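# Transfer lidded 96-well plate from nest N1 to N2

## Task

Pick up the 96-well culture plate from plate nest N1 and put it into plate nest N2. It counts as done only when the plate rests level within N2's locators, its well A1 is at N2's corner labelled A1, its lid is seated fully on it, and both grippers have released it and moved away.

## Robot and tools

Robot: two six-joint arms, left_arm and right_arm, each ending in a two-finger parallel gripper with a wrist camera (cam_left_wrist, cam_right_wrist, both 504x504 pixels). Base origins in the scene frame: left_arm at (-0.034, +0.302, 0) m with quat_wxyz (+0.997, 0, 0, +0.080); right_arm at (+0.008, -0.293, 0) m with quat_wxyz (+1.000, 0, 0, +0.018). Joint ranges in rad, base to hand: waist -2.618..3.054, shoulder 0.000..3.142, elbow 0.000..3.142, wrist pitch -1.571..1.571, wrist yaw -1.571..1.571, wrist roll -2.094..2.094. Any mounting plates and the metal frame behind the arms are fixed obstacles.

Frames: all poses use one scene frame. Its origin lies on the table surface midway between the arms; +x runs away from the arms across the table, +z is up, and left_arm sits on the +y side. Arm names are labels, not image sides. Viewed from behind the arms, N1 (start) is the right nest (toward -y) and N2 (goal) the left one (toward +y). The plate begins in N1 with A1 at the A1 corner. In the gripper's own frame the fingers extend along +z and close along y. end_effector_position is the point between the pads, roughly 1 cm short of the fingertips.

The row: every motion command is a row of 16 numbers, left_arm's 8 first, then right_arm's 8: x, y, z, qw, qx, qy, qz, opening. x, y, z are an absolute gripper position in metres in the scene frame; qw..qz an absolute orientation quaternion, w first. Opening runs from -1 (closed) to +1 (fully open, 0.094 m). Both arms must always be filled in. To hold an arm still, repeat the exact pose it was given (the one from the last result before it was meant to stay) plus its intended opening; to keep an orientation, reuse your own target quaternion rather than the drifting reported one.

execute_actions(actions, pictures): actions holds at most one item. [] just reports the state. {"rows": [[16 numbers], ...], "steps": n} runs up to 15 rows over n steps (n at most 15, default 15, each 1/30 s); one row per step, the final row repeated if rows run short. {"steps": n} alone is a wait of up to 300 steps, measured from the previous result, so your thinking time is included. pictures (true/false) toggles images; they come by default. A call is rejected outright, sending nothing, if any target lies over 0.6 m from that arm's last reported position along any gripper axis.

move(target, speed): target is one 16-number row as above (absolute poses). Each gripper follows a straight line toward its pose; both finish together, lasting 0.5 to 10 s (longer paths are cut off at 10 s). speed is the path's top speed in m/s, 0.002 to 0.5, default 0.25; rotation is capped at twice that in rad/s, taking the shorter way. The opening is applied at the start. Paths ignore obstacles and the other arm, and real motion can lag, stray or overshoot speed, notably near full reach. Faster contact hits harder; a target set deeper past contact pushes harder. The result adds a "move:" line: ending (done, off_target, moving, held, fault; naming one arm means the other finished fine), limits (paced = pose clipped; held = a check blocked some steps, after which the arm may jump quickly), and each gripper's remaining distance.

wait(seconds): 0 to 10 s with nothing new sent. zoom_image(camera, region): camera is cam_left_wrist or cam_right_wrist; region [x0, y0, x1, y1] in pixels of that camera's last image, origin top-left, at most 504 by 504. read_manual(section): only "licences"; no motion. finished_scene(scene): pass the current scene number; it ends and grades the scene irreversibly, so call it only when the plate sits correctly and the arms are clear. Replying without any tool call also ends things.

Controller behaviour: each step, the commanded pose is limited to 70 mm and 16 degrees from the measured pose; inverse kinematics favours position over orientation. After an action ends the arm only continues to its last clipped pose, so far targets need further calls; check the reported pose. Joint friction can leave the hand up to about 31 mm off, and tiny commands may not move it. Reported hand position can be off, more at long reach. Elbows never fully straighten.

Results: a state line "left_arm: ... | right_arm: ..." with each gripper's position and quaternion; grip_measured (opening on the command scale; Joint positions ends with the opening in metres; readings may be ~1 mm off per gripper); joint torques (offset, noisy, non-zero in free air); HELD marks steps not sent; "pose unreachable" names an arm whose command the clearance check altered or blocked; "too close" warnings; "Hand target" gives the pose each arm is now driven toward; FAULT and OVER-TEMPERATURE FAULT lines report stops.

Gripping: to hold, keep commanding about 0.03 less than grip_measured; smaller margins grip more softly. Pads push roughly 50 to 62 N each, less on very thin parts, with a brief harder spike on first touch.

Avoid: dropping the plate from any real height (a few millimetres when placing is fine), tipping the lid, pushing anything off the table, slams and heavy pressing, and arms colliding or pressing on each other or on the frame. Loose objects may occasionally get nudged. Long holds heat motors: MOTOR HOT at 75 °C, a 10 s stop of that arm at 90 °C, and at 100 °C the arm loses hold and drops.

Each tool is called after "Call:" by a JSON object that holds its "fn" and its "kwargs", one argument or row to a line.

## Session

Call:
{"fn": "execute_actions", "kwargs": {
  "actions": []
}}

Scene clock: 0.00 s of 13200.00 s.
left_arm: end_effector_position=(+0.2398, +0.2474, +0.3541) grip_measured=+1.000 end_effector_quat_wxyz=(+0.277, -0.281, +0.787, -0.474) | right_arm: end_effector_position=(+0.3654, -0.2070, +0.0998) grip_measured=+1.000 end_effector_quat_wxyz=(-0.112, -0.071, +0.979, +0.155)
Joint positions: left_arm=[ 0.139  1.032  1.325 -0.966  0.881 -0.834  0.094] | right_arm=[ 0.055  2.151  1.898 -1.545 -0.314 -0.09   0.094]
Joint velocities: left_arm=[-0.017 -0.032 -0.002 -0.081  0.007 -0.037  0.   ] | right_arm=[-0.007 -0.017  0.007 -0.081  0.022 -0.066  0.   ]
Joint torques (N m, as the arm reports them, + toward a larger angle): no reading
Hand target (left_arm): +0.240, +0.247, +0.354; +0.277, -0.281, +0.787, -0.474
Hand target (right_arm): +0.365, -0.207, +0.100; -0.112, -0.071, +0.979, +0.155

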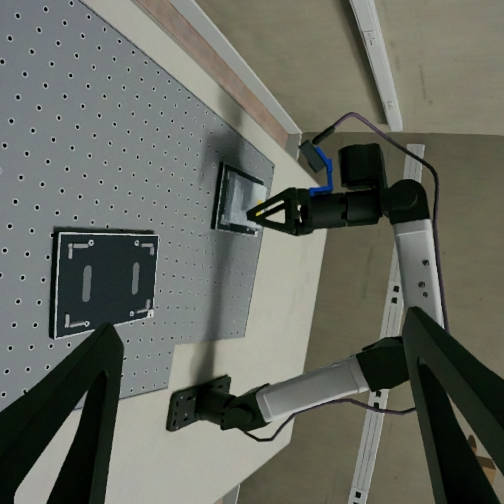

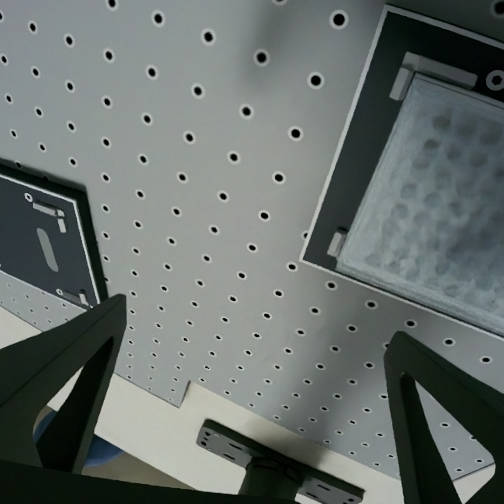

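Call:
{"fn": "move", "kwargs": {
  "target": [0.28, 0.15, 0.35, 0, 0, 1, 0, 1, 0.33, -0.25, 0.35, 0, 0, 1, 0, 1],
  "speed": 0.2
}}

Scene clock: 9.90 s of 13200.00 s.
left_arm: end_effector_position=(+0.2796, +0.1498, +0.3502) grip_measured=+1.000 end_effector_quat_wxyz=(+0.241, -0.018, +0.958, -0.157) | right_arm: end_effector_position=(+0.3370, -0.2502, +0.3418) grip_measured=+1.000 end_effector_quat_wxyz=(+0.263, +0.000, +0.964, +0.039)
Joint positions: left_arm=[-0.572  1.631  2.178 -1.54   0.08  -0.473  0.094] | right_arm=[ 0.085  1.589  2.118 -1.563 -0.014  0.125  0.094]
Joint velocities: left_arm=[-0.002  0.002  0.012  0.022 -0.037  0.022  0.   ] | right_arm=[-0.007 -0.017  0.007 -0.066 -0.022  0.007  0.   ]
Joint torques (N m, as the arm reports them, + toward a larger angle): left_arm=[-1.2  -5.06  7.51  1.19 -0.1   0.06] | right_arm=[ 0.7  -6.16  6.43  1.42  0.06  0.19]
Hand target (left_arm): +0.280, +0.148, +0.349; +0.239, -0.011, +0.960, -0.149
Hand target (right_arm): +0.332, -0.249, +0.349; +0.272, +0.001, +0.962, +0.038
Off the commanded pose (left_arm): 0.000 m, 33 deg; orientation clipped at the last step of the last action.
Off the commanded pose (right_arm): 0.011 m, 31 deg; orientation clipped at the last step of the last action.
joint sent to its limit (left arm) — the command would take joint 4 (wrist pitch) past its lower limit, so that joint was sent only as far as its limit.
joint sent to its limit (right arm) — the command would take joint 4 (wrist pitch) past its lower limit, so that joint was sent only as far as its limit.
After step 90, 2.73 s passed at rest.
move: off_target (left_arm, right_arm); limits=paced

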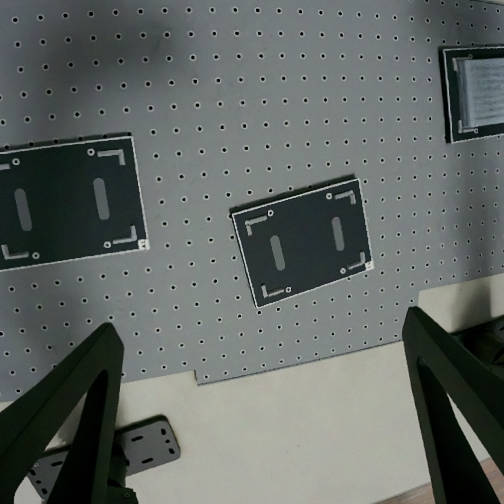

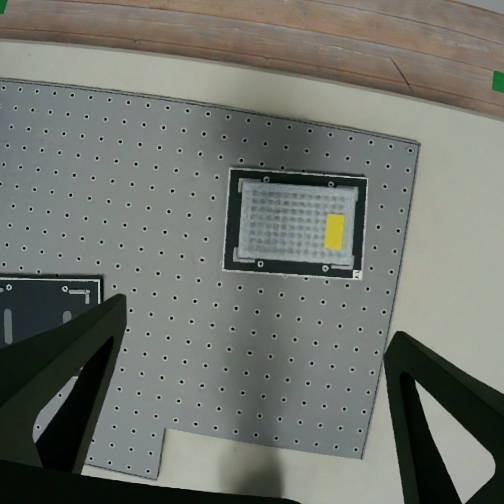

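Call:
{"fn": "zoom_image", "kwargs": {
  "camera": "cam_left_wrist",
  "region": [0, 120, 400, 320]
}}

Call:
{"fn": "zoom_image", "kwargs": {
  "camera": "cam_right_wrist",
  "region": [200, 150, 400, 300]
}}

Region (0, 120, 400, 320) of cam_left_wrist's 504x504 image, scaled by 1.260, with more detail than that image has.

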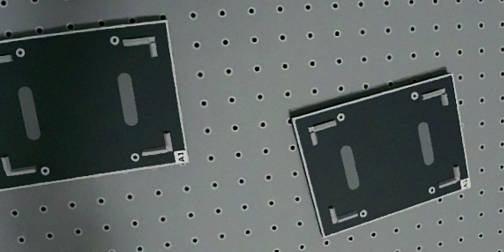

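Region (200, 150, 400, 300) of cam_right_wrist's 504x504 image, scaled by 2.520, with more detail than that image has; it fills the top 378 rows of this view, and the rest is white.

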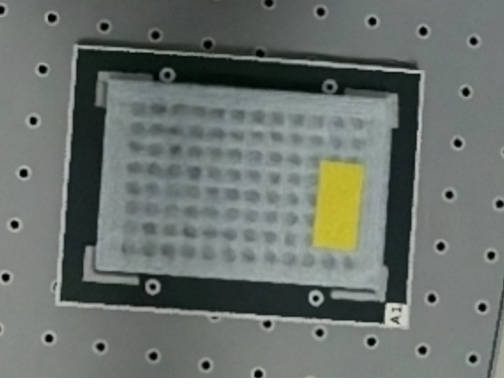

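Call:
{"fn": "move", "kwargs": {
  "target": [0.28, 0.32, 0.33, 0.25, 0, 0.968, 0, 1, 0.40, -0.28, 0.14, 0, 0, 1, 0, 1],
  "speed": 0.2
}}

Scene clock: 56.63 s of 13200.00 s.
left_arm: end_effector_position=(+0.2903, +0.3171, +0.3345) grip_measured=+1.000 end_effector_quat_wxyz=(+0.261, +0.004, +0.965, +0.001) | right_arm: end_effector_position=(+0.3933, -0.2765, +0.1376) grip_measured=+1.000 end_effector_quat_wxyz=(-0.008, -0.002, +1.000, +0.008)
Joint positions: left_arm=[-0.096  1.547  2.044 -1.54   0.032  0.063  0.094] | right_arm=[-0.001  2.041  1.938 -1.484 -0.016  0.03   0.094]
Joint velocities: left_arm=[-0.022 -0.012 -0.012  0.007  0.037 -0.037  0.   ] | right_arm=[-0.007  0.012 -0.002  0.007 -0.066 -0.051  0.   ]
Joint torques (N m, as the arm reports them, + toward a larger angle): left_arm=[ 0.5  -6.3   4.75  1.13 -0.08  0.06] | right_arm=[-0.79 -9.82  7.46  0.45  0.07 -0.02]
Hand target (left_arm): +0.284, +0.321, +0.330; +0.249, +0.002, +0.968, +0.007
Hand target (right_arm): +0.397, -0.281, +0.140; -0.001, -0.003, +1.000, +0.004
Off the commanded pose (left_arm): 0.012 m, 1 deg.
Off the commanded pose (right_arm): 0.008 m, 1 deg.
joint sent to its limit (left arm) — the command would take joint 4 (wrist pitch) past its lower limit, so that joint was sent only as far as its limit.
After step 90, 41.83 s passed at rest.
move: off_target (left_arm)

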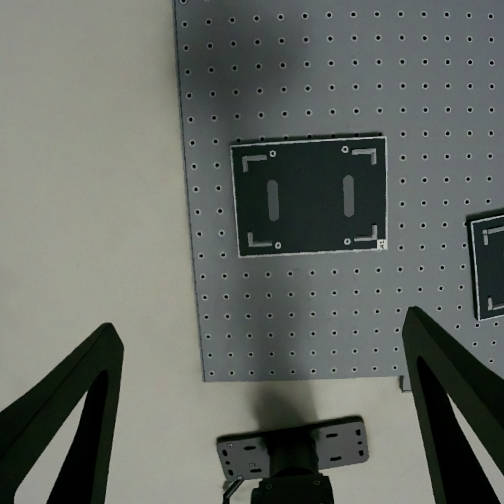

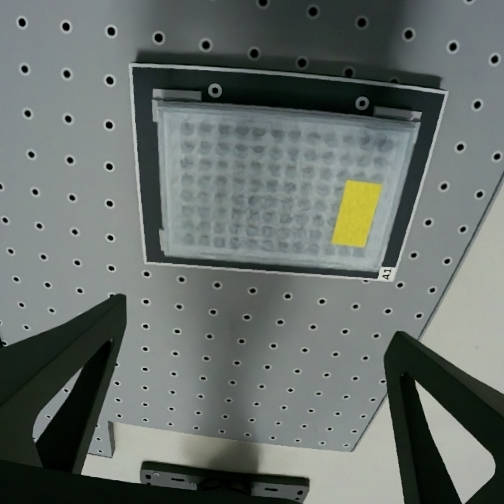

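Call:
{"fn": "move", "kwargs": {
  "target": [0.28, 0.32, 0.33, 0.25, 0, 0.968, 0, 1, 0.39, -0.29, 0.10, 0, -0.7071, 0.7071, 0, 1],
  "speed": 0.2
}}

Scene clock: 109.37 s of 13200.00 s.
left_arm: end_effector_position=(+0.2879, +0.3170, +0.3331) grip_measured=+1.000 end_effector_quat_wxyz=(+0.259, +0.005, +0.966, +0.001) | right_arm: end_effector_position=(+0.3899, -0.2850, +0.0941) grip_measured=+1.000 end_effector_quat_wxyz=(+0.006, +0.706, -0.708, -0.011)
Joint positions: left_arm=[-0.096  1.539  2.032 -1.541  0.032  0.065  0.094] | right_arm=[-0.019  2.026  1.744 -1.313 -0.007 -1.55   0.094]
Joint velocities: left_arm=[ 0.027 -0.007 -0.007  0.007  0.007  0.11   0.   ] | right_arm=[-0.007 -0.022 -0.002 -0.007  0.022 -0.022  0.   ]
Joint torques (N m, as the arm reports them, + toward a larger angle): left_arm=[ 0.95 -6.64  4.72  1.13  0.08  0.03] | right_arm=[ -1.07 -11.79   5.01   0.39   0.03  -0.01]
Hand target (left_arm): +0.280, +0.320, +0.330; +0.250, +0.000, +0.968, +0.000
Hand target (right_arm): +0.389, -0.290, +0.100; +0.000, +0.707, -0.707, -0.000
Off the commanded pose (left_arm): 0.009 m, 1 deg.
Off the commanded pose (right_arm): 0.008 m, 2 deg.
joint sent to its limit (left arm) — the command would take joint 4 (wrist pitch) past its lower limit, so that joint was sent only as far as its limit.
After step 90, 45.30 s passed at rest.
move: done

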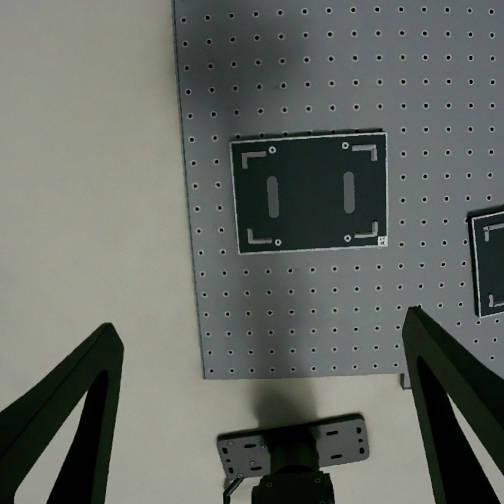

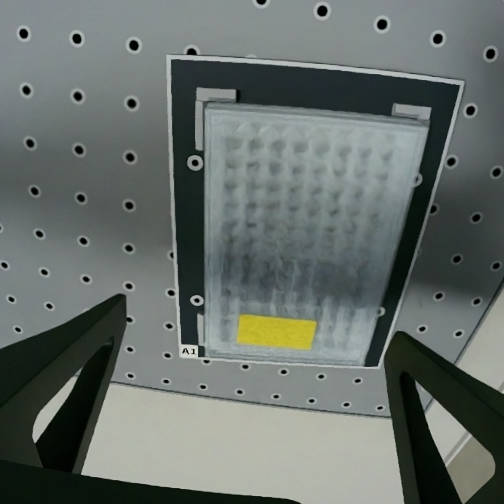

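Call:
{"fn": "move", "kwargs": {
  "target": [0.28, 0.32, 0.33, 0.25, 0, 0.968, 0, 1, 0.403, -0.29, 0.068, 0, -0.7071, 0.7071, 0, 1],
  "speed": 0.05
}}

Scene clock: 129.77 s of 13200.00 s.
left_arm: end_effector_position=(+0.2879, +0.3170, +0.3331) grip_measured=+1.000 end_effector_quat_wxyz=(+0.259, +0.005, +0.966, +0.001) | right_arm: end_effector_position=(+0.4034, -0.2848, +0.0775) grip_measured=+1.000 end_effector_quat_wxyz=(-0.008, +0.707, -0.707, +0.003)
Joint positions: left_arm=[-0.096  1.539  2.032 -1.541  0.032  0.065  0.094] | right_arm=[-0.019  2.046  1.706 -1.216 -0.007 -1.554  0.094]
Joint velocities: left_arm=[ 0.007 -0.012 -0.002 -0.022  0.007 -0.007  0.   ] | right_arm=[-0.002  0.027  0.002  0.081 -0.022 -0.022  0.   ]
Joint torques (N m, as the arm reports them, + toward a larger angle): left_arm=[ 0.93 -6.65  4.72  1.13  0.08  0.03] | right_arm=[-1.03 -8.7   5.29  0.54  0.03  0.03]
Hand target (left_arm): +0.280, +0.320, +0.330; +0.250, +0.000, +0.968, +0.000
Hand target (right_arm): +0.402, -0.290, +0.068; +0.000, +0.707, -0.707, -0.000
Off the commanded pose (left_arm): 0.009 m, 1 deg.
Off the commanded pose (right_arm): 0.011 m, 1 deg.
joint sent to its limit (left arm) — the command would take joint 4 (wrist pitch) past its lower limit, so that joint was sent only as far as its limit.
After step 90, 16.40 s passed at rest.
move: off_target (right_arm)

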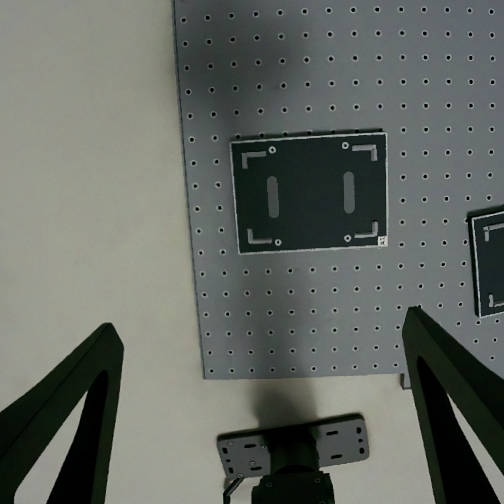

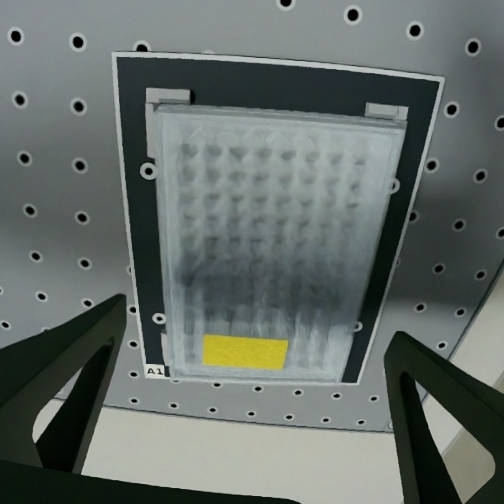

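Call:
{"fn": "move", "kwargs": {
  "target": [0.28, 0.32, 0.33, 0.25, 0, 0.968, 0, 1, 0.403, -0.29, 0.050, 0, -0.7284, 0.6852, 0, 1],
  "speed": 0.03
}}

Scene clock: 175.53 s of 13200.00 s.
left_arm: end_effector_position=(+0.2879, +0.3170, +0.3331) grip_measured=+1.000 end_effector_quat_wxyz=(+0.259, +0.005, +0.966, +0.001) | right_arm: end_effector_position=(+0.4044, -0.2848, +0.0642) grip_measured=+1.000 end_effector_quat_wxyz=(-0.012, +0.728, -0.686, +0.007)
Joint positions: left_arm=[-0.096  1.539  2.032 -1.541  0.032  0.065  0.094] | right_arm=[-0.019  2.046  1.653 -1.152 -0.007 -1.613  0.094]
Joint velocities: left_arm=[ 0.012 -0.007  0.012 -0.051 -0.022 -0.007  0.   ] | right_arm=[-0.002 -0.012  0.007  0.022 -0.051 -0.066  0.   ]
Joint torques (N m, as the arm reports them, + toward a larger angle): left_arm=[ 0.94 -6.65  4.72  1.13  0.08  0.03] | right_arm=[-1.02 -8.07  4.98  0.53  0.   -0.04]
Hand target (left_arm): +0.280, +0.320, +0.330; +0.250, +0.000, +0.968, +0.000
Hand target (right_arm): +0.402, -0.290, +0.050; -0.000, +0.728, -0.685, -0.000
Off the commanded pose (left_arm): 0.009 m, 1 deg.
Off the commanded pose (right_arm): 0.015 m, 2 deg.
joint sent to its limit (left arm) — the command would take joint 4 (wrist pitch) past its lower limit, so that joint was sent only as far as its limit.
After step 90, 41.47 s passed at rest.
move: off_target (right_arm)

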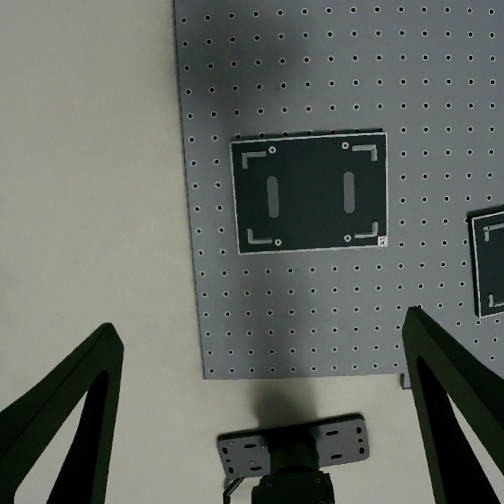

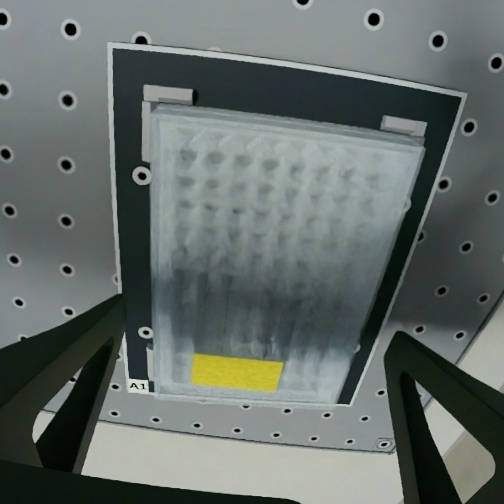

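Call:
{"fn": "move", "kwargs": {
  "target": [0.28, 0.32, 0.33, 0.25, 0, 0.968, 0, 1, 0.403, -0.29, 0.041, 0, -0.7284, 0.6852, 0, 1],
  "speed": 0.02
}}

Scene clock: 192.37 s of 13200.00 s.
left_arm: end_effector_position=(+0.2879, +0.3170, +0.3331) grip_measured=+1.000 end_effector_quat_wxyz=(+0.259, +0.005, +0.966, +0.001) | right_arm: end_effector_position=(+0.4065, -0.2847, +0.0530) grip_measured=+1.000 end_effector_quat_wxyz=(-0.011, +0.729, -0.685, +0.006)
Joint positions: left_arm=[-0.096  1.539  2.032 -1.541  0.032  0.065  0.094] | right_arm=[-0.019  2.063  1.634 -1.117 -0.007 -1.616  0.094]
Joint velocities: left_arm=[ 0.032 -0.002 -0.017 -0.066  0.022  0.022  0.   ] | right_arm=[ 0.007 -0.007 -0.007 -0.037 -0.051  0.022  0.   ]
Joint torques (N m, as the arm reports them, + toward a larger angle): left_arm=[ 0.94 -6.64  4.72  1.13  0.08  0.03] | right_arm=[-0.99 -8.59  4.48  0.55  0.05  0.01]
Hand target (left_arm): +0.280, +0.320, +0.330; +0.250, +0.000, +0.968, +0.000
Hand target (right_arm): +0.402, -0.290, +0.041; -0.000, +0.728, -0.685, -0.000
Off the commanded pose (left_arm): 0.009 m, 1 deg.
Off the commanded pose (right_arm): 0.014 m, 1 deg.
joint sent to its limit (left arm) — the command would take joint 4 (wrist pitch) past its lower limit, so that joint was sent only as far as its limit.
After step 90, 12.33 s passed at rest.
move: off_target (right_arm)

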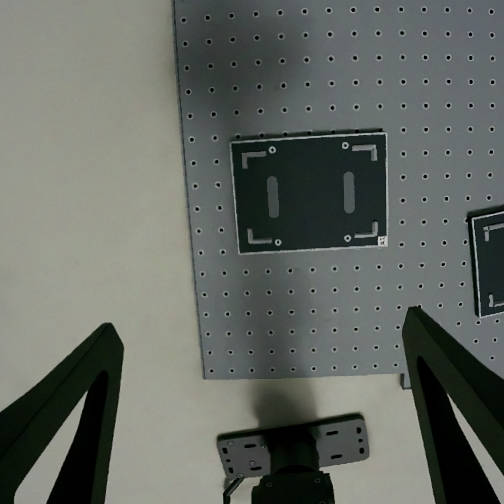

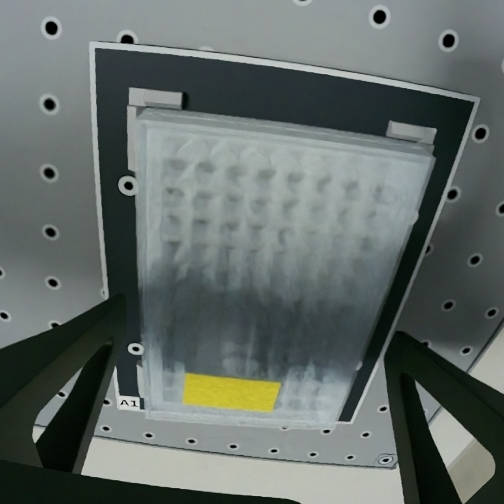

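Call:
{"fn": "zoom_image", "kwargs": {
  "camera": "cam_right_wrist",
  "region": [80, 60, 332, 312]
}}

Call:
{"fn": "zoom_image", "kwargs": {
  "camera": "cam_right_wrist",
  "region": [80, 250, 480, 450]
}}

Region (80, 60, 332, 312) of cam_right_wrist's 504x504 image, scaled by 2.000, with more detail than that image has.

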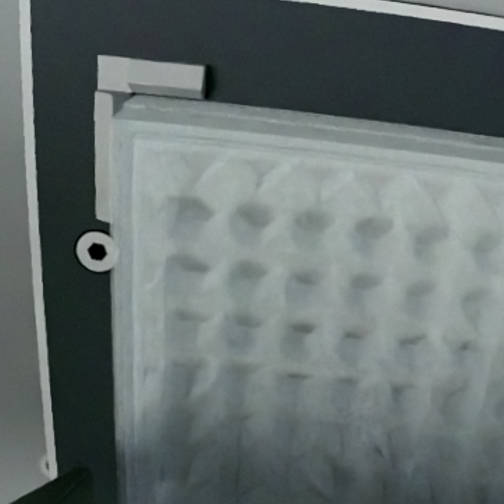

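Region (80, 250, 480, 450) of cam_right_wrist's 504x504 image, scaled by 1.260, with more detail than that image has.

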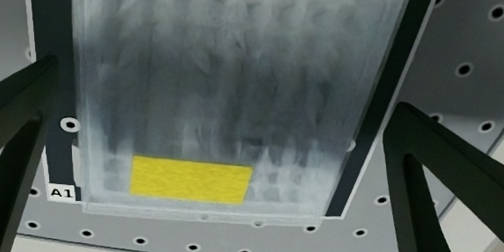

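Call:
{"fn": "move", "kwargs": {
  "target": [0.28, 0.32, 0.33, 0.25, 0, 0.968, 0, 1, 0.402, -0.29, 0.033, 0, -0.7284, 0.6852, 0, 1],
  "speed": 0.015
}}

Scene clock: 219.40 s of 13200.00 s.
left_arm: end_effector_position=(+0.2879, +0.3170, +0.3331) grip_measured=+1.000 end_effector_quat_wxyz=(+0.259, +0.005, +0.966, +0.001) | right_arm: end_effector_position=(+0.4045, -0.2848, +0.0451) grip_measured=+1.000 end_effector_quat_wxyz=(-0.011, +0.729, -0.685, +0.006)
Joint positions: left_arm=[-0.096  1.539  2.032 -1.541  0.032  0.065  0.094] | right_arm=[-0.019  2.063  1.602 -1.087 -0.007 -1.616  0.094]
Joint velocities: left_arm=[ 0.032  0.007 -0.007  0.007  0.022  0.007  0.   ] | right_arm=[-0.007  0.017 -0.007 -0.081 -0.022  0.037  0.   ]
Joint torques (N m, as the arm reports them, + toward a larger angle): left_arm=[ 0.93 -6.66  4.72  1.13  0.08  0.03] | right_arm=[-0.88 -8.53  5.16  0.56 -0.06  0.03]
Hand target (left_arm): +0.280, +0.320, +0.330; +0.250, +0.000, +0.968, +0.000
Hand target (right_arm): +0.402, -0.290, +0.033; -0.000, +0.728, -0.685, -0.000
Off the commanded pose (left_arm): 0.009 m, 1 deg.
Off the commanded pose (right_arm): 0.013 m, 1 deg.
joint sent to its limit (left arm) — the command would take joint 4 (wrist pitch) past its lower limit, so that joint was sent only as far as its limit.
After step 90, 22.40 s passed at rest.
move: off_target (right_arm)

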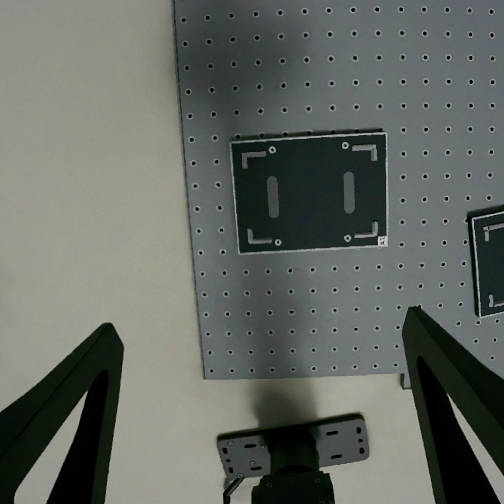

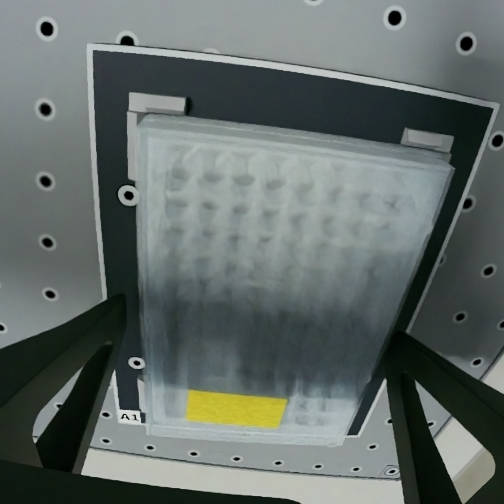

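Call:
{"fn": "zoom_image", "kwargs": {
  "camera": "cam_right_wrist",
  "region": [80, 250, 480, 450]
}}

Region (80, 250, 480, 450) of cam_right_wrist's 504x504 image, scaled by 1.260, with more detail than that image has.

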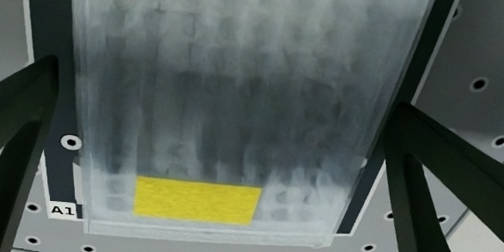

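Call:
{"fn": "move", "kwargs": {
  "target": [0.28, 0.32, 0.33, 0.25, 0, 0.968, 0, 1, 0.406, -0.29, 0.033, 0, -0.7284, 0.6852, 0, 1],
  "speed": 0.01
}}

Call:
{"fn": "zoom_image", "kwargs": {
  "camera": "cam_right_wrist",
  "region": [80, 250, 480, 450]
}}

Scene clock: 235.83 s of 13200.00 s.
left_arm: end_effector_position=(+0.2879, +0.3170, +0.3331) grip_measured=+1.000 end_effector_quat_wxyz=(+0.259, +0.005, +0.966, +0.001) | right_arm: end_effector_position=(+0.4033, -0.2848, +0.0378) grip_measured=+1.000 end_effector_quat_wxyz=(-0.004, +0.729, -0.685, -0.001)
Joint positions: left_arm=[-0.096  1.539  2.032 -1.541  0.032  0.065  0.094] | right_arm=[-0.019  2.083  1.602 -1.086 -0.007 -1.616  0.094]
Joint velocities: left_arm=[-0.012 -0.012  0.002  0.022  0.007  0.007  0.   ] | right_arm=[-0.007 -0.012  0.002 -0.066 -0.037 -0.022  0.   ]
Joint torques (N m, as the arm reports them, + toward a larger angle): left_arm=[ 0.94 -6.65  4.72  1.13  0.08  0.03] | right_arm=[-1.1  -8.72  6.7   0.39 -0.01  0.04]
Hand target (left_arm): +0.280, +0.320, +0.330; +0.250, +0.000, +0.968, +0.000
Hand target (right_arm): +0.406, -0.290, +0.033; +0.000, +0.728, -0.685, -0.000
Off the commanded pose (left_arm): 0.009 m, 1 deg.
Off the commanded pose (right_arm): 0.008 m, 1 deg.
joint sent to its limit (left arm) — the command would take joint 4 (wrist pitch) past its lower limit, so that joint was sent only as far as its limit.
After step 90, 11.90 s passed at rest.
move: done

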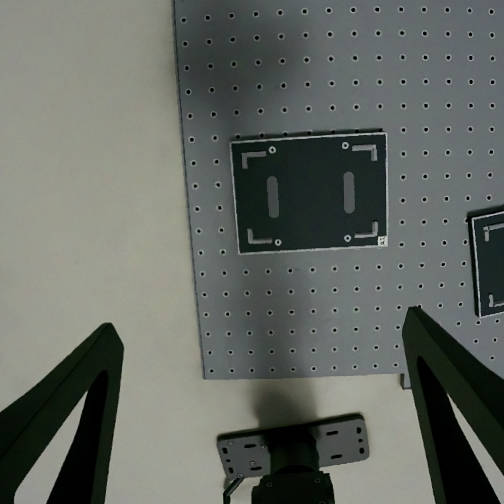

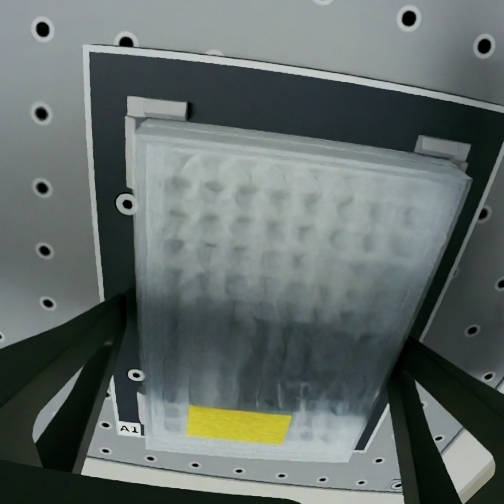

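Region (80, 250, 480, 450) of cam_right_wrist's 504x504 image, scaled by 1.260, with more detail than that image has.

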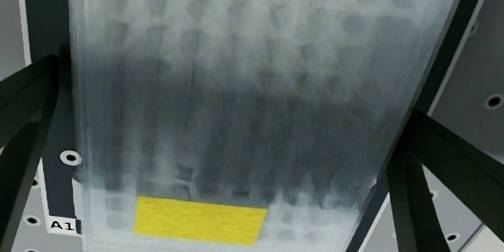

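Call:
{"fn": "move", "kwargs": {
  "target": [0.28, 0.32, 0.33, 0.25, 0, 0.968, 0, 1, 0.405, -0.29, 0.026, 0, -0.7284, 0.6852, 0, 1],
  "speed": 0.01
}}

Scene clock: 247.47 s of 13200.00 s.
left_arm: end_effector_position=(+0.2879, +0.3170, +0.3331) grip_measured=+1.000 end_effector_quat_wxyz=(+0.259, +0.005, +0.966, +0.001) | right_arm: end_effector_position=(+0.4078, -0.2847, +0.0378) grip_measured=+1.000 end_effector_quat_wxyz=(-0.011, +0.729, -0.685, +0.006)
Joint positions: left_arm=[-0.096  1.539  2.032 -1.541  0.032  0.065  0.094] | right_arm=[-0.019  2.083  1.602 -1.067 -0.007 -1.616  0.094]
Joint velocities: left_arm=[-0.017 -0.012  0.002  0.022 -0.007 -0.066  0.   ] | right_arm=[-0.002 -0.017 -0.002  0.007 -0.037 -0.007  0.   ]
Joint torques (N m, as the arm reports them, + toward a larger angle): left_arm=[ 0.93 -6.64  4.73  1.13  0.08  0.03] | right_arm=[-1.09 -8.81  4.98  0.5   0.04 -0.02]
Hand target (left_arm): +0.280, +0.320, +0.330; +0.250, +0.000, +0.968, +0.000
Hand target (right_arm): +0.405, -0.290, +0.026; -0.000, +0.728, -0.685, -0.000
Off the commanded pose (left_arm): 0.009 m, 1 deg.
Off the commanded pose (right_arm): 0.013 m, 1 deg.
joint sent to its limit (left arm) — the command would take joint 4 (wrist pitch) past its lower limit, so that joint was sent only as far as its limit.
After step 90, 7.10 s passed at rest.
move: off_target (right_arm)

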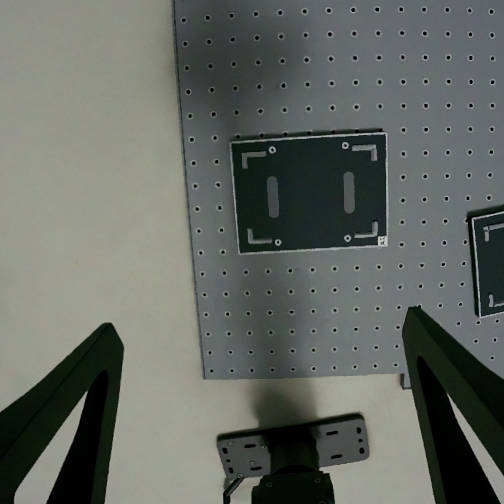

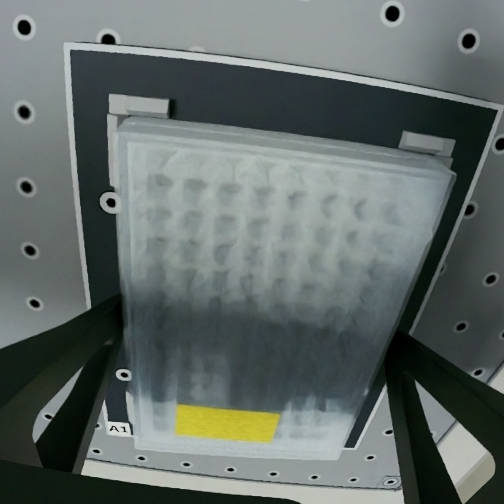

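Call:
{"fn": "move", "kwargs": {
  "target": [0.28, 0.32, 0.33, 0.25, 0, 0.968, 0, 1, 0.401, -0.29, 0.022, 0, -0.7284, 0.6852, 0, 1],
  "speed": 0.01
}}

Scene clock: 266.27 s of 13200.00 s.
left_arm: end_effector_position=(+0.2879, +0.3170, +0.3331) grip_measured=+1.000 end_effector_quat_wxyz=(+0.259, +0.005, +0.966, +0.001) | right_arm: end_effector_position=(+0.4051, -0.2848, +0.0338) grip_measured=+1.000 end_effector_quat_wxyz=(-0.008, +0.729, -0.685, +0.003)
Joint positions: left_arm=[-0.096  1.539  2.032 -1.541  0.032  0.065  0.094] | right_arm=[-0.019  2.083  1.586 -1.058 -0.007 -1.616  0.094]
Joint velocities: left_arm=[-0.012 -0.017  0.012 -0.066 -0.022  0.066  0.   ] | right_arm=[-0.002 -0.007 -0.002 -0.007  0.051 -0.051  0.   ]
Joint torques (N m, as the arm reports them, + toward a larger angle): left_arm=[ 0.93 -6.65  4.72  1.13  0.08  0.03] | right_arm=[-1.15 -9.3   3.54  0.61 -0.02  0.04]
Hand target (left_arm): +0.280, +0.320, +0.330; +0.250, +0.000, +0.968, +0.000
Hand target (right_arm): +0.400, -0.290, +0.022; +0.000, +0.728, -0.685, -0.001
Off the commanded pose (left_arm): 0.009 m, 1 deg.
Off the commanded pose (right_arm): 0.014 m, 1 deg.
joint sent to its limit (left arm) — the command would take joint 4 (wrist pitch) past its lower limit, so that joint was sent only as far as its limit.
After step 90, 13.77 s passed at rest.
move: off_target (right_arm)

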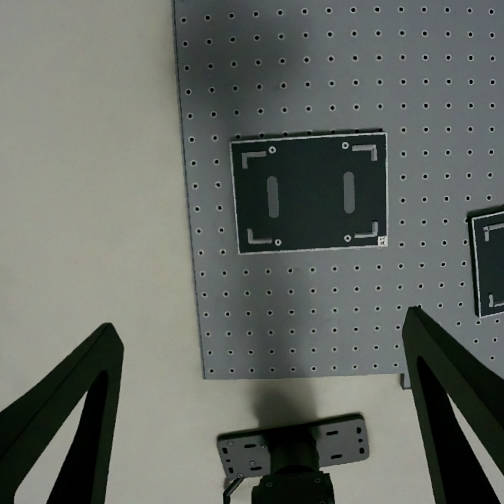

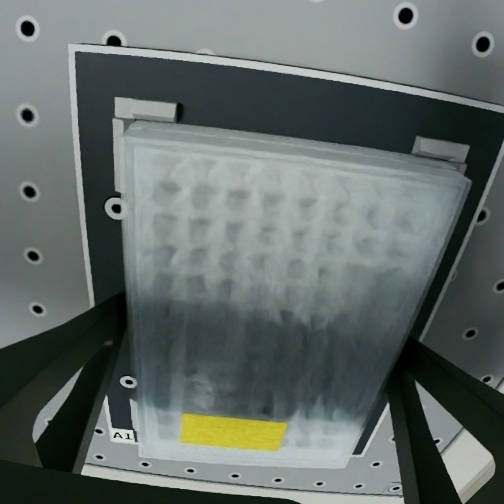

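Call:
{"fn": "zoom_image", "kwargs": {
  "camera": "cam_right_wrist",
  "region": [70, 240, 230, 400]
}}

Call:
{"fn": "zoom_image", "kwargs": {
  "camera": "cam_right_wrist",
  "region": [90, 80, 250, 240]
}}

Region (70, 240, 230, 400) of cam_right_wrist's 504x504 image, scaled by 3.150, with more detail than that image has.

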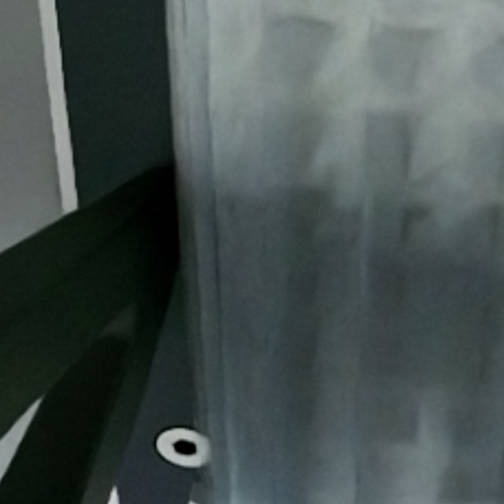

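Region (90, 80, 250, 240) of cam_right_wrist's 504x504 image, scaled by 3.150, with more detail than that image has.

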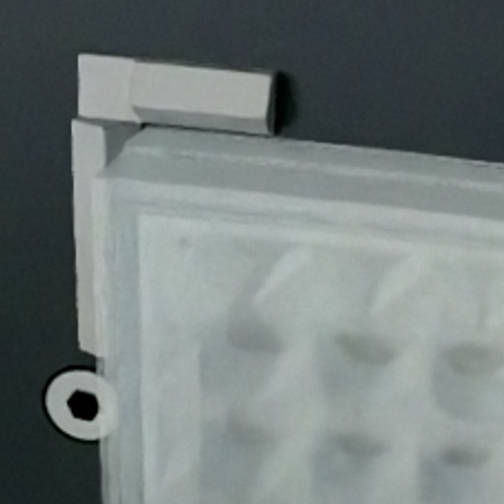

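Call:
{"fn": "move", "kwargs": {
  "target": [0.28, 0.32, 0.33, 0.25, 0, 0.968, 0, 1, 0.401, -0.29, 0.031, 0, -0.7284, 0.6852, 0, 1],
  "speed": 0.01
}}

Scene clock: 294.63 s of 13200.00 s.
left_arm: end_effector_position=(+0.2879, +0.3170, +0.3331) grip_measured=+1.000 end_effector_quat_wxyz=(+0.259, +0.005, +0.966, +0.001) | right_arm: end_effector_position=(+0.4050, -0.2848, +0.0338) grip_measured=+1.000 end_effector_quat_wxyz=(-0.008, +0.729, -0.685, +0.003)
Joint positions: left_arm=[-0.096  1.539  2.032 -1.541  0.032  0.065  0.094] | right_arm=[-0.019  2.083  1.586 -1.058 -0.007 -1.616  0.094]
Joint velocities: left_arm=[-0.002 -0.027 -0.002 -0.007 -0.037 -0.066  0.   ] | right_arm=[-0.007 -0.017 -0.022  0.007 -0.051 -0.066  0.   ]
Joint torques (N m, as the arm reports them, + toward a larger angle): left_arm=[ 0.93 -6.64  4.73  1.13  0.08  0.03] | right_arm=[ -1.09 -10.13   5.41   0.36  -0.01   0.01]
Hand target (left_arm): +0.280, +0.320, +0.330; +0.250, +0.000, +0.968, +0.000
Hand target (right_arm): +0.401, -0.290, +0.031; -0.000, +0.728, -0.685, -0.000
Off the commanded pose (left_arm): 0.009 m, 1 deg.
Off the commanded pose (right_arm): 0.007 m, 1 deg.
joint sent to its limit (left arm) — the command would take joint 4 (wrist pitch) past its lower limit, so that joint was sent only as far as its limit.
After step 90, 24.13 s passed at rest.
move: done

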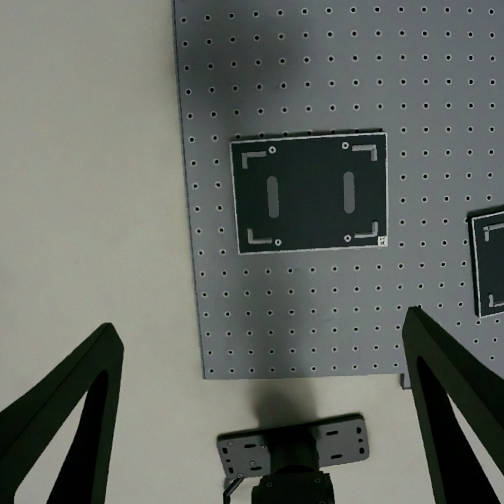

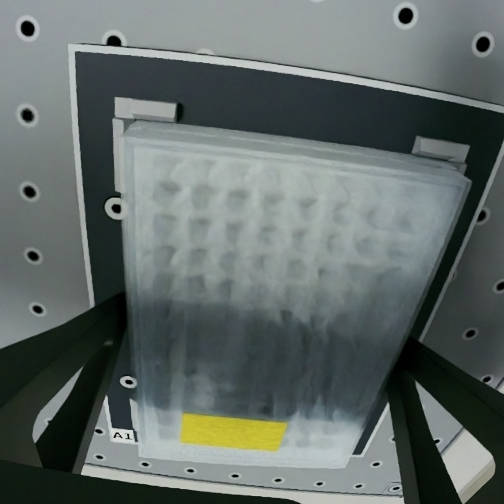

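Call:
{"fn": "move", "kwargs": {
  "target": [0.33, -0.09, 0.09, 0.2706, -0.2706, 0.6533, -0.6533, -1, 0.401, -0.29, 0.031, 0, -0.7284, 0.6852, 0, 1],
  "speed": 0.2
}}

Scene clock: 334.83 s of 13200.00 s.
left_arm: end_effector_position=(+0.3206, -0.0873, +0.0917) grip_measured=-0.997 end_effector_quat_wxyz=(+0.273, -0.276, +0.652, -0.652) | right_arm: end_effector_position=(+0.4050, -0.2848, +0.0338) grip_measured=+1.000 end_effector_quat_wxyz=(-0.008, +0.729, -0.685, +0.003)
Joint positions: left_arm=[-1.02   2.222  0.822  1.398 -0.087 -1.575  0.   ] | right_arm=[-0.019  2.083  1.586 -1.058 -0.007 -1.616  0.094]
Joint velocities: left_arm=[-0.012 -0.002 -0.022 -0.051  0.022 -0.037  0.001] | right_arm=[ 0.017  0.007 -0.022 -0.037  0.007 -0.081  0.   ]
Joint torques (N m, as the arm reports them, + toward a larger angle): left_arm=[-1.07 -9.13  6.4   2.   -0.12  0.  ] | right_arm=[ -0.92 -10.12   5.46   0.35  -0.04   0.02]
Hand target (left_arm): +0.321, -0.092, +0.093; +0.272, -0.277, +0.645, -0.658
Hand target (right_arm): +0.401, -0.290, +0.031; -0.000, +0.728, -0.685, -0.000
Off the commanded pose (left_arm): 0.010 m, 1 deg.
Off the commanded pose (right_arm): 0.007 m, 1 deg.
After step 90, 32.50 s passed at rest.
move: done

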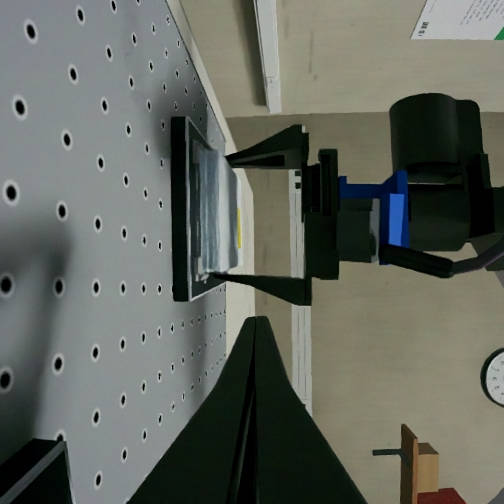

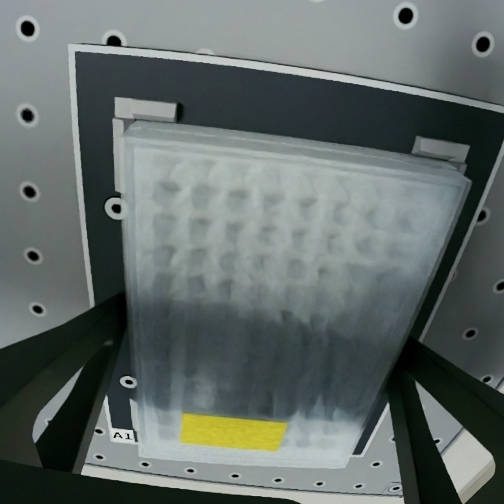

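Call:
{"fn": "zoom_image", "kwargs": {
  "camera": "cam_left_wrist",
  "region": [160, 210, 270, 320]
}}

Call:
{"fn": "zoom_image", "kwargs": {
  "camera": "cam_left_wrist",
  "region": [160, 105, 270, 215]
}}

Region (160, 210, 270, 320) of cam_left_wrist's 504x504 image, scaled by 4.582, with more detail than that image has.

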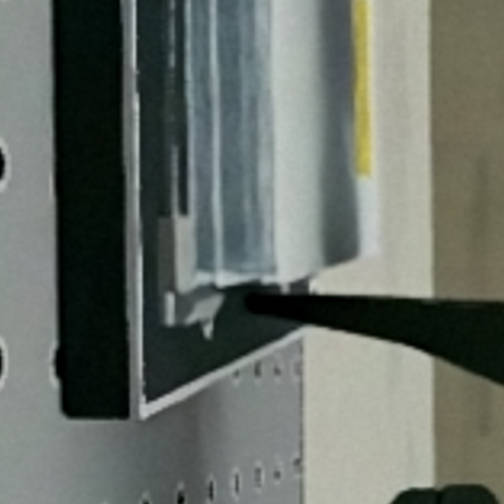

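Region (160, 105, 270, 215) of cam_left_wrist's 504x504 image, scaled by 4.582, with more detail than that image has.

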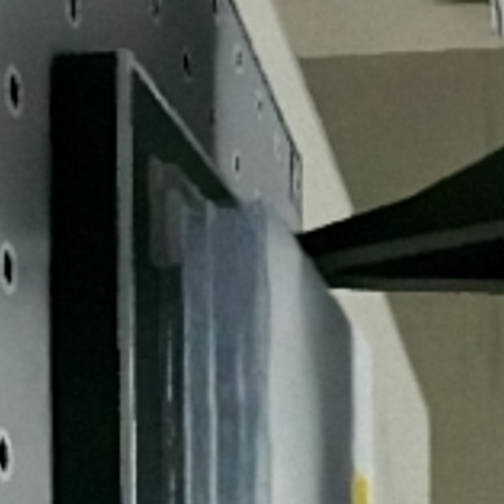

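Call:
{"fn": "move", "kwargs": {
  "target": [0.33, -0.09, 0.09, 0.2706, -0.2706, 0.6533, -0.6533, -1, 0.401, -0.29, 0.031, 0, -0.7284, 0.6852, 0, 0.79],
  "speed": 0.02
}}

Call:
{"fn": "zoom_image", "kwargs": {
  "camera": "cam_left_wrist",
  "region": [160, 210, 270, 320]
}}

Scene clock: 352.97 s of 13200.00 s.
left_arm: end_effector_position=(+0.3248, -0.0890, +0.0957) grip_measured=-0.997 end_effector_quat_wxyz=(+0.271, -0.271, +0.649, -0.657) | right_arm: end_effector_position=(+0.4057, -0.2847, +0.0338) grip_measured=+0.804 end_effector_quat_wxyz=(-0.009, +0.729, -0.685, +0.004)
Joint positions: left_arm=[-1.01   2.226  0.839  1.398 -0.067 -1.575  0.   ] | right_arm=[-0.019  2.083  1.586 -1.056 -0.007 -1.616  0.085]
Joint velocities: left_arm=[-0.012  0.002 -0.017  0.051 -0.037 -0.081 -0.   ] | right_arm=[-0.002 -0.002 -0.002 -0.007  0.022 -0.051  0.   ]
Joint torques (N m, as the arm reports them, + toward a larger angle): left_arm=[ 0.53 -9.15  6.42  1.81  0.1   0.12] | right_arm=[ -0.84 -10.11   5.41   0.29  -0.02  -0.01]
Hand target (left_arm): +0.330, -0.090, +0.090; +0.271, -0.271, +0.653, -0.653
Hand target (right_arm): +0.401, -0.290, +0.031; -0.000, +0.728, -0.685, -0.000
Off the commanded pose (left_arm): 0.008 m, 1 deg.
Off the commanded pose (right_arm): 0.008 m, 1 deg.
After step 90, 14.33 s passed at rest.
move: done

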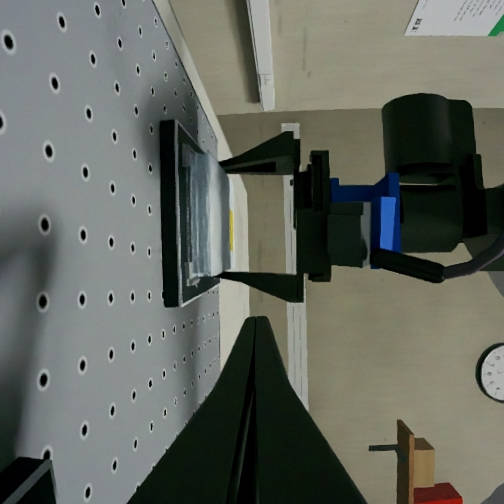

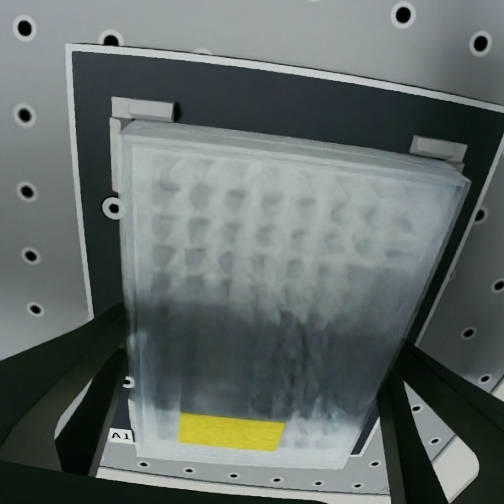

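Region (160, 210, 270, 320) of cam_left_wrist's 504x504 image, scaled by 4.582, with more detail than that image has.

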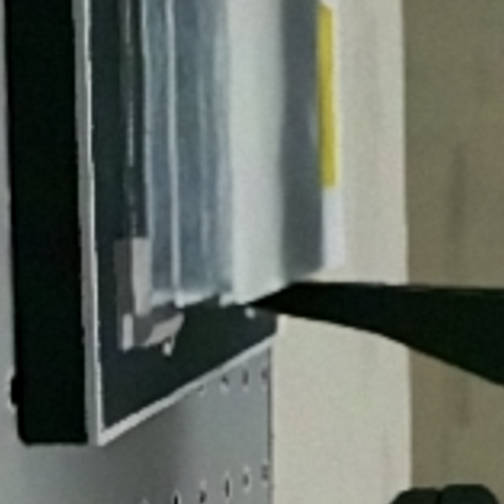

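Call:
{"fn": "move", "kwargs": {
  "target": [0.33, -0.09, 0.09, 0.2706, -0.2706, 0.6533, -0.6533, -1, 0.405, -0.285, 0.034, 0, -0.7284, 0.6852, 0, 0.772],
  "speed": 0.02
}}

Call:
{"fn": "move", "kwargs": {
  "target": [0.33, -0.09, 0.09, 0.2706, -0.2706, 0.6533, -0.6533, -1, 0.406, -0.285, 0.065, 0, -0.7284, 0.6852, 0, 0.772],
  "speed": 0.02
}}

Scene clock: 362.53 s of 13200.00 s.
left_arm: end_effector_position=(+0.3246, -0.0892, +0.0957) grip_measured=-0.997 end_effector_quat_wxyz=(+0.271, -0.271, +0.649, -0.658) | right_arm: end_effector_position=(+0.4053, -0.2847, +0.0342) grip_measured=+0.795 end_effector_quat_wxyz=(-0.008, +0.729, -0.685, +0.003)
Joint positions: left_arm=[-1.01   2.226  0.839  1.398 -0.065 -1.575  0.   ] | right_arm=[-0.019  2.083  1.587 -1.059 -0.007 -1.616  0.084]
Joint velocities: left_arm=[ 0.022  0.007 -0.017 -0.037  0.051 -0.022 -0.001] | right_arm=[ 0.032 -0.022 -0.002 -0.007 -0.066 -0.007 -0.   ]
Joint torques (N m, as the arm reports them, + toward a larger angle): left_arm=[ 0.55 -9.16  6.45  1.8   0.1   0.11] | right_arm=[ 0.24 -9.17  7.92  0.15 -0.03  0.16]
Hand target (left_arm): +0.330, -0.090, +0.090; +0.271, -0.271, +0.653, -0.653
Hand target (right_arm): +0.405, -0.285, +0.034; -0.000, +0.728, -0.685, -0.000
Off the commanded pose (left_arm): 0.008 m, 1 deg.
Off the commanded pose (right_arm): 0.000 m, 1 deg.
After step 90, 5.83 s passed at rest.
move: done

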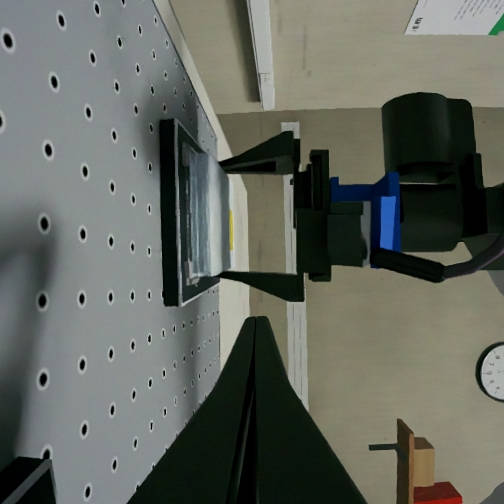

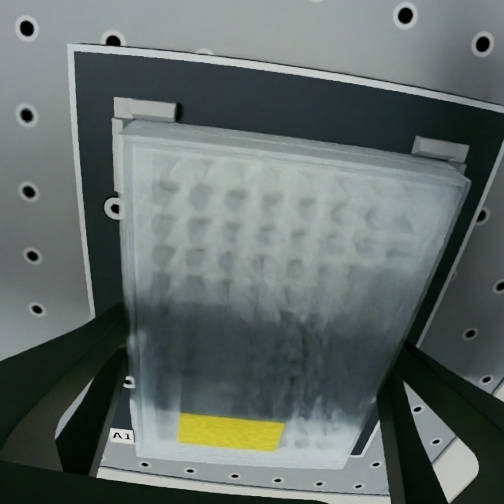

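Scene clock: 364.33 s of 13200.00 s.
left_arm: end_effector_position=(+0.3246, -0.0892, +0.0957) grip_measured=-0.997 end_effector_quat_wxyz=(+0.271, -0.271, +0.649, -0.658) | right_arm: end_effector_position=(+0.4046, -0.2848, +0.0588) grip_measured=+0.795 end_effector_quat_wxyz=(-0.000, +0.729, -0.685, -0.005)
Joint positions: left_arm=[-1.01   2.226  0.839  1.398 -0.065 -1.575  0.   ] | right_arm=[-0.019  2.083  1.687 -1.183 -0.007 -1.616  0.084]
Joint velocities: left_arm=[-0.012 -0.002 -0.007 -0.037 -0.037 -0.037 -0.   ] | right_arm=[-0.012 -0.017 -0.022 -0.037  0.066 -0.022 -0.001]
Joint torques (N m, as the arm reports them, + toward a larger angle): left_arm=[ 0.54 -9.16  6.45  1.8   0.09  0.11] | right_arm=[  0.15 -10.84   7.78   0.18  -0.01   0.2 ]
Hand target (left_arm): +0.330, -0.090, +0.090; +0.271, -0.271, +0.653, -0.653
Hand target (right_arm): +0.406, -0.285, +0.065; -0.000, +0.728, -0.685, +0.000
Off the commanded pose (left_arm): 0.008 m, 1 deg.
Off the commanded pose (right_arm): 0.006 m, 1 deg.
move: done

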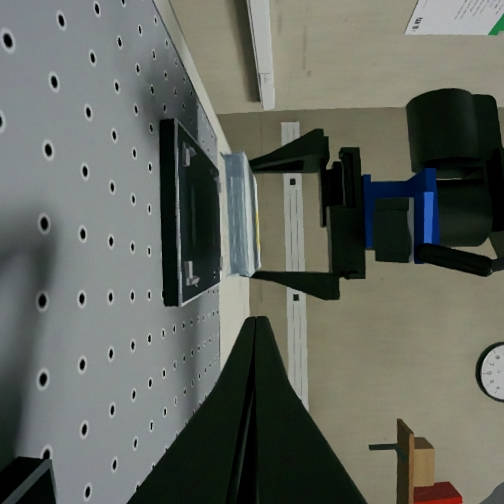

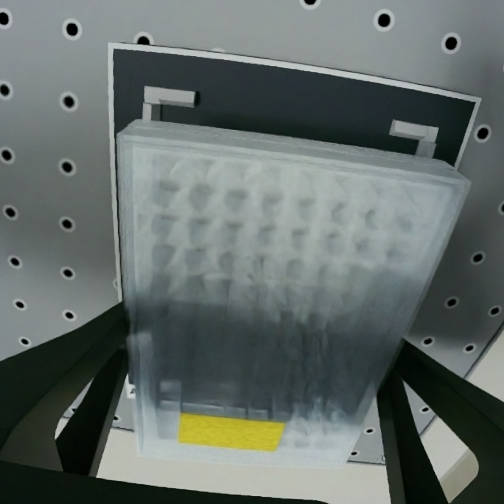

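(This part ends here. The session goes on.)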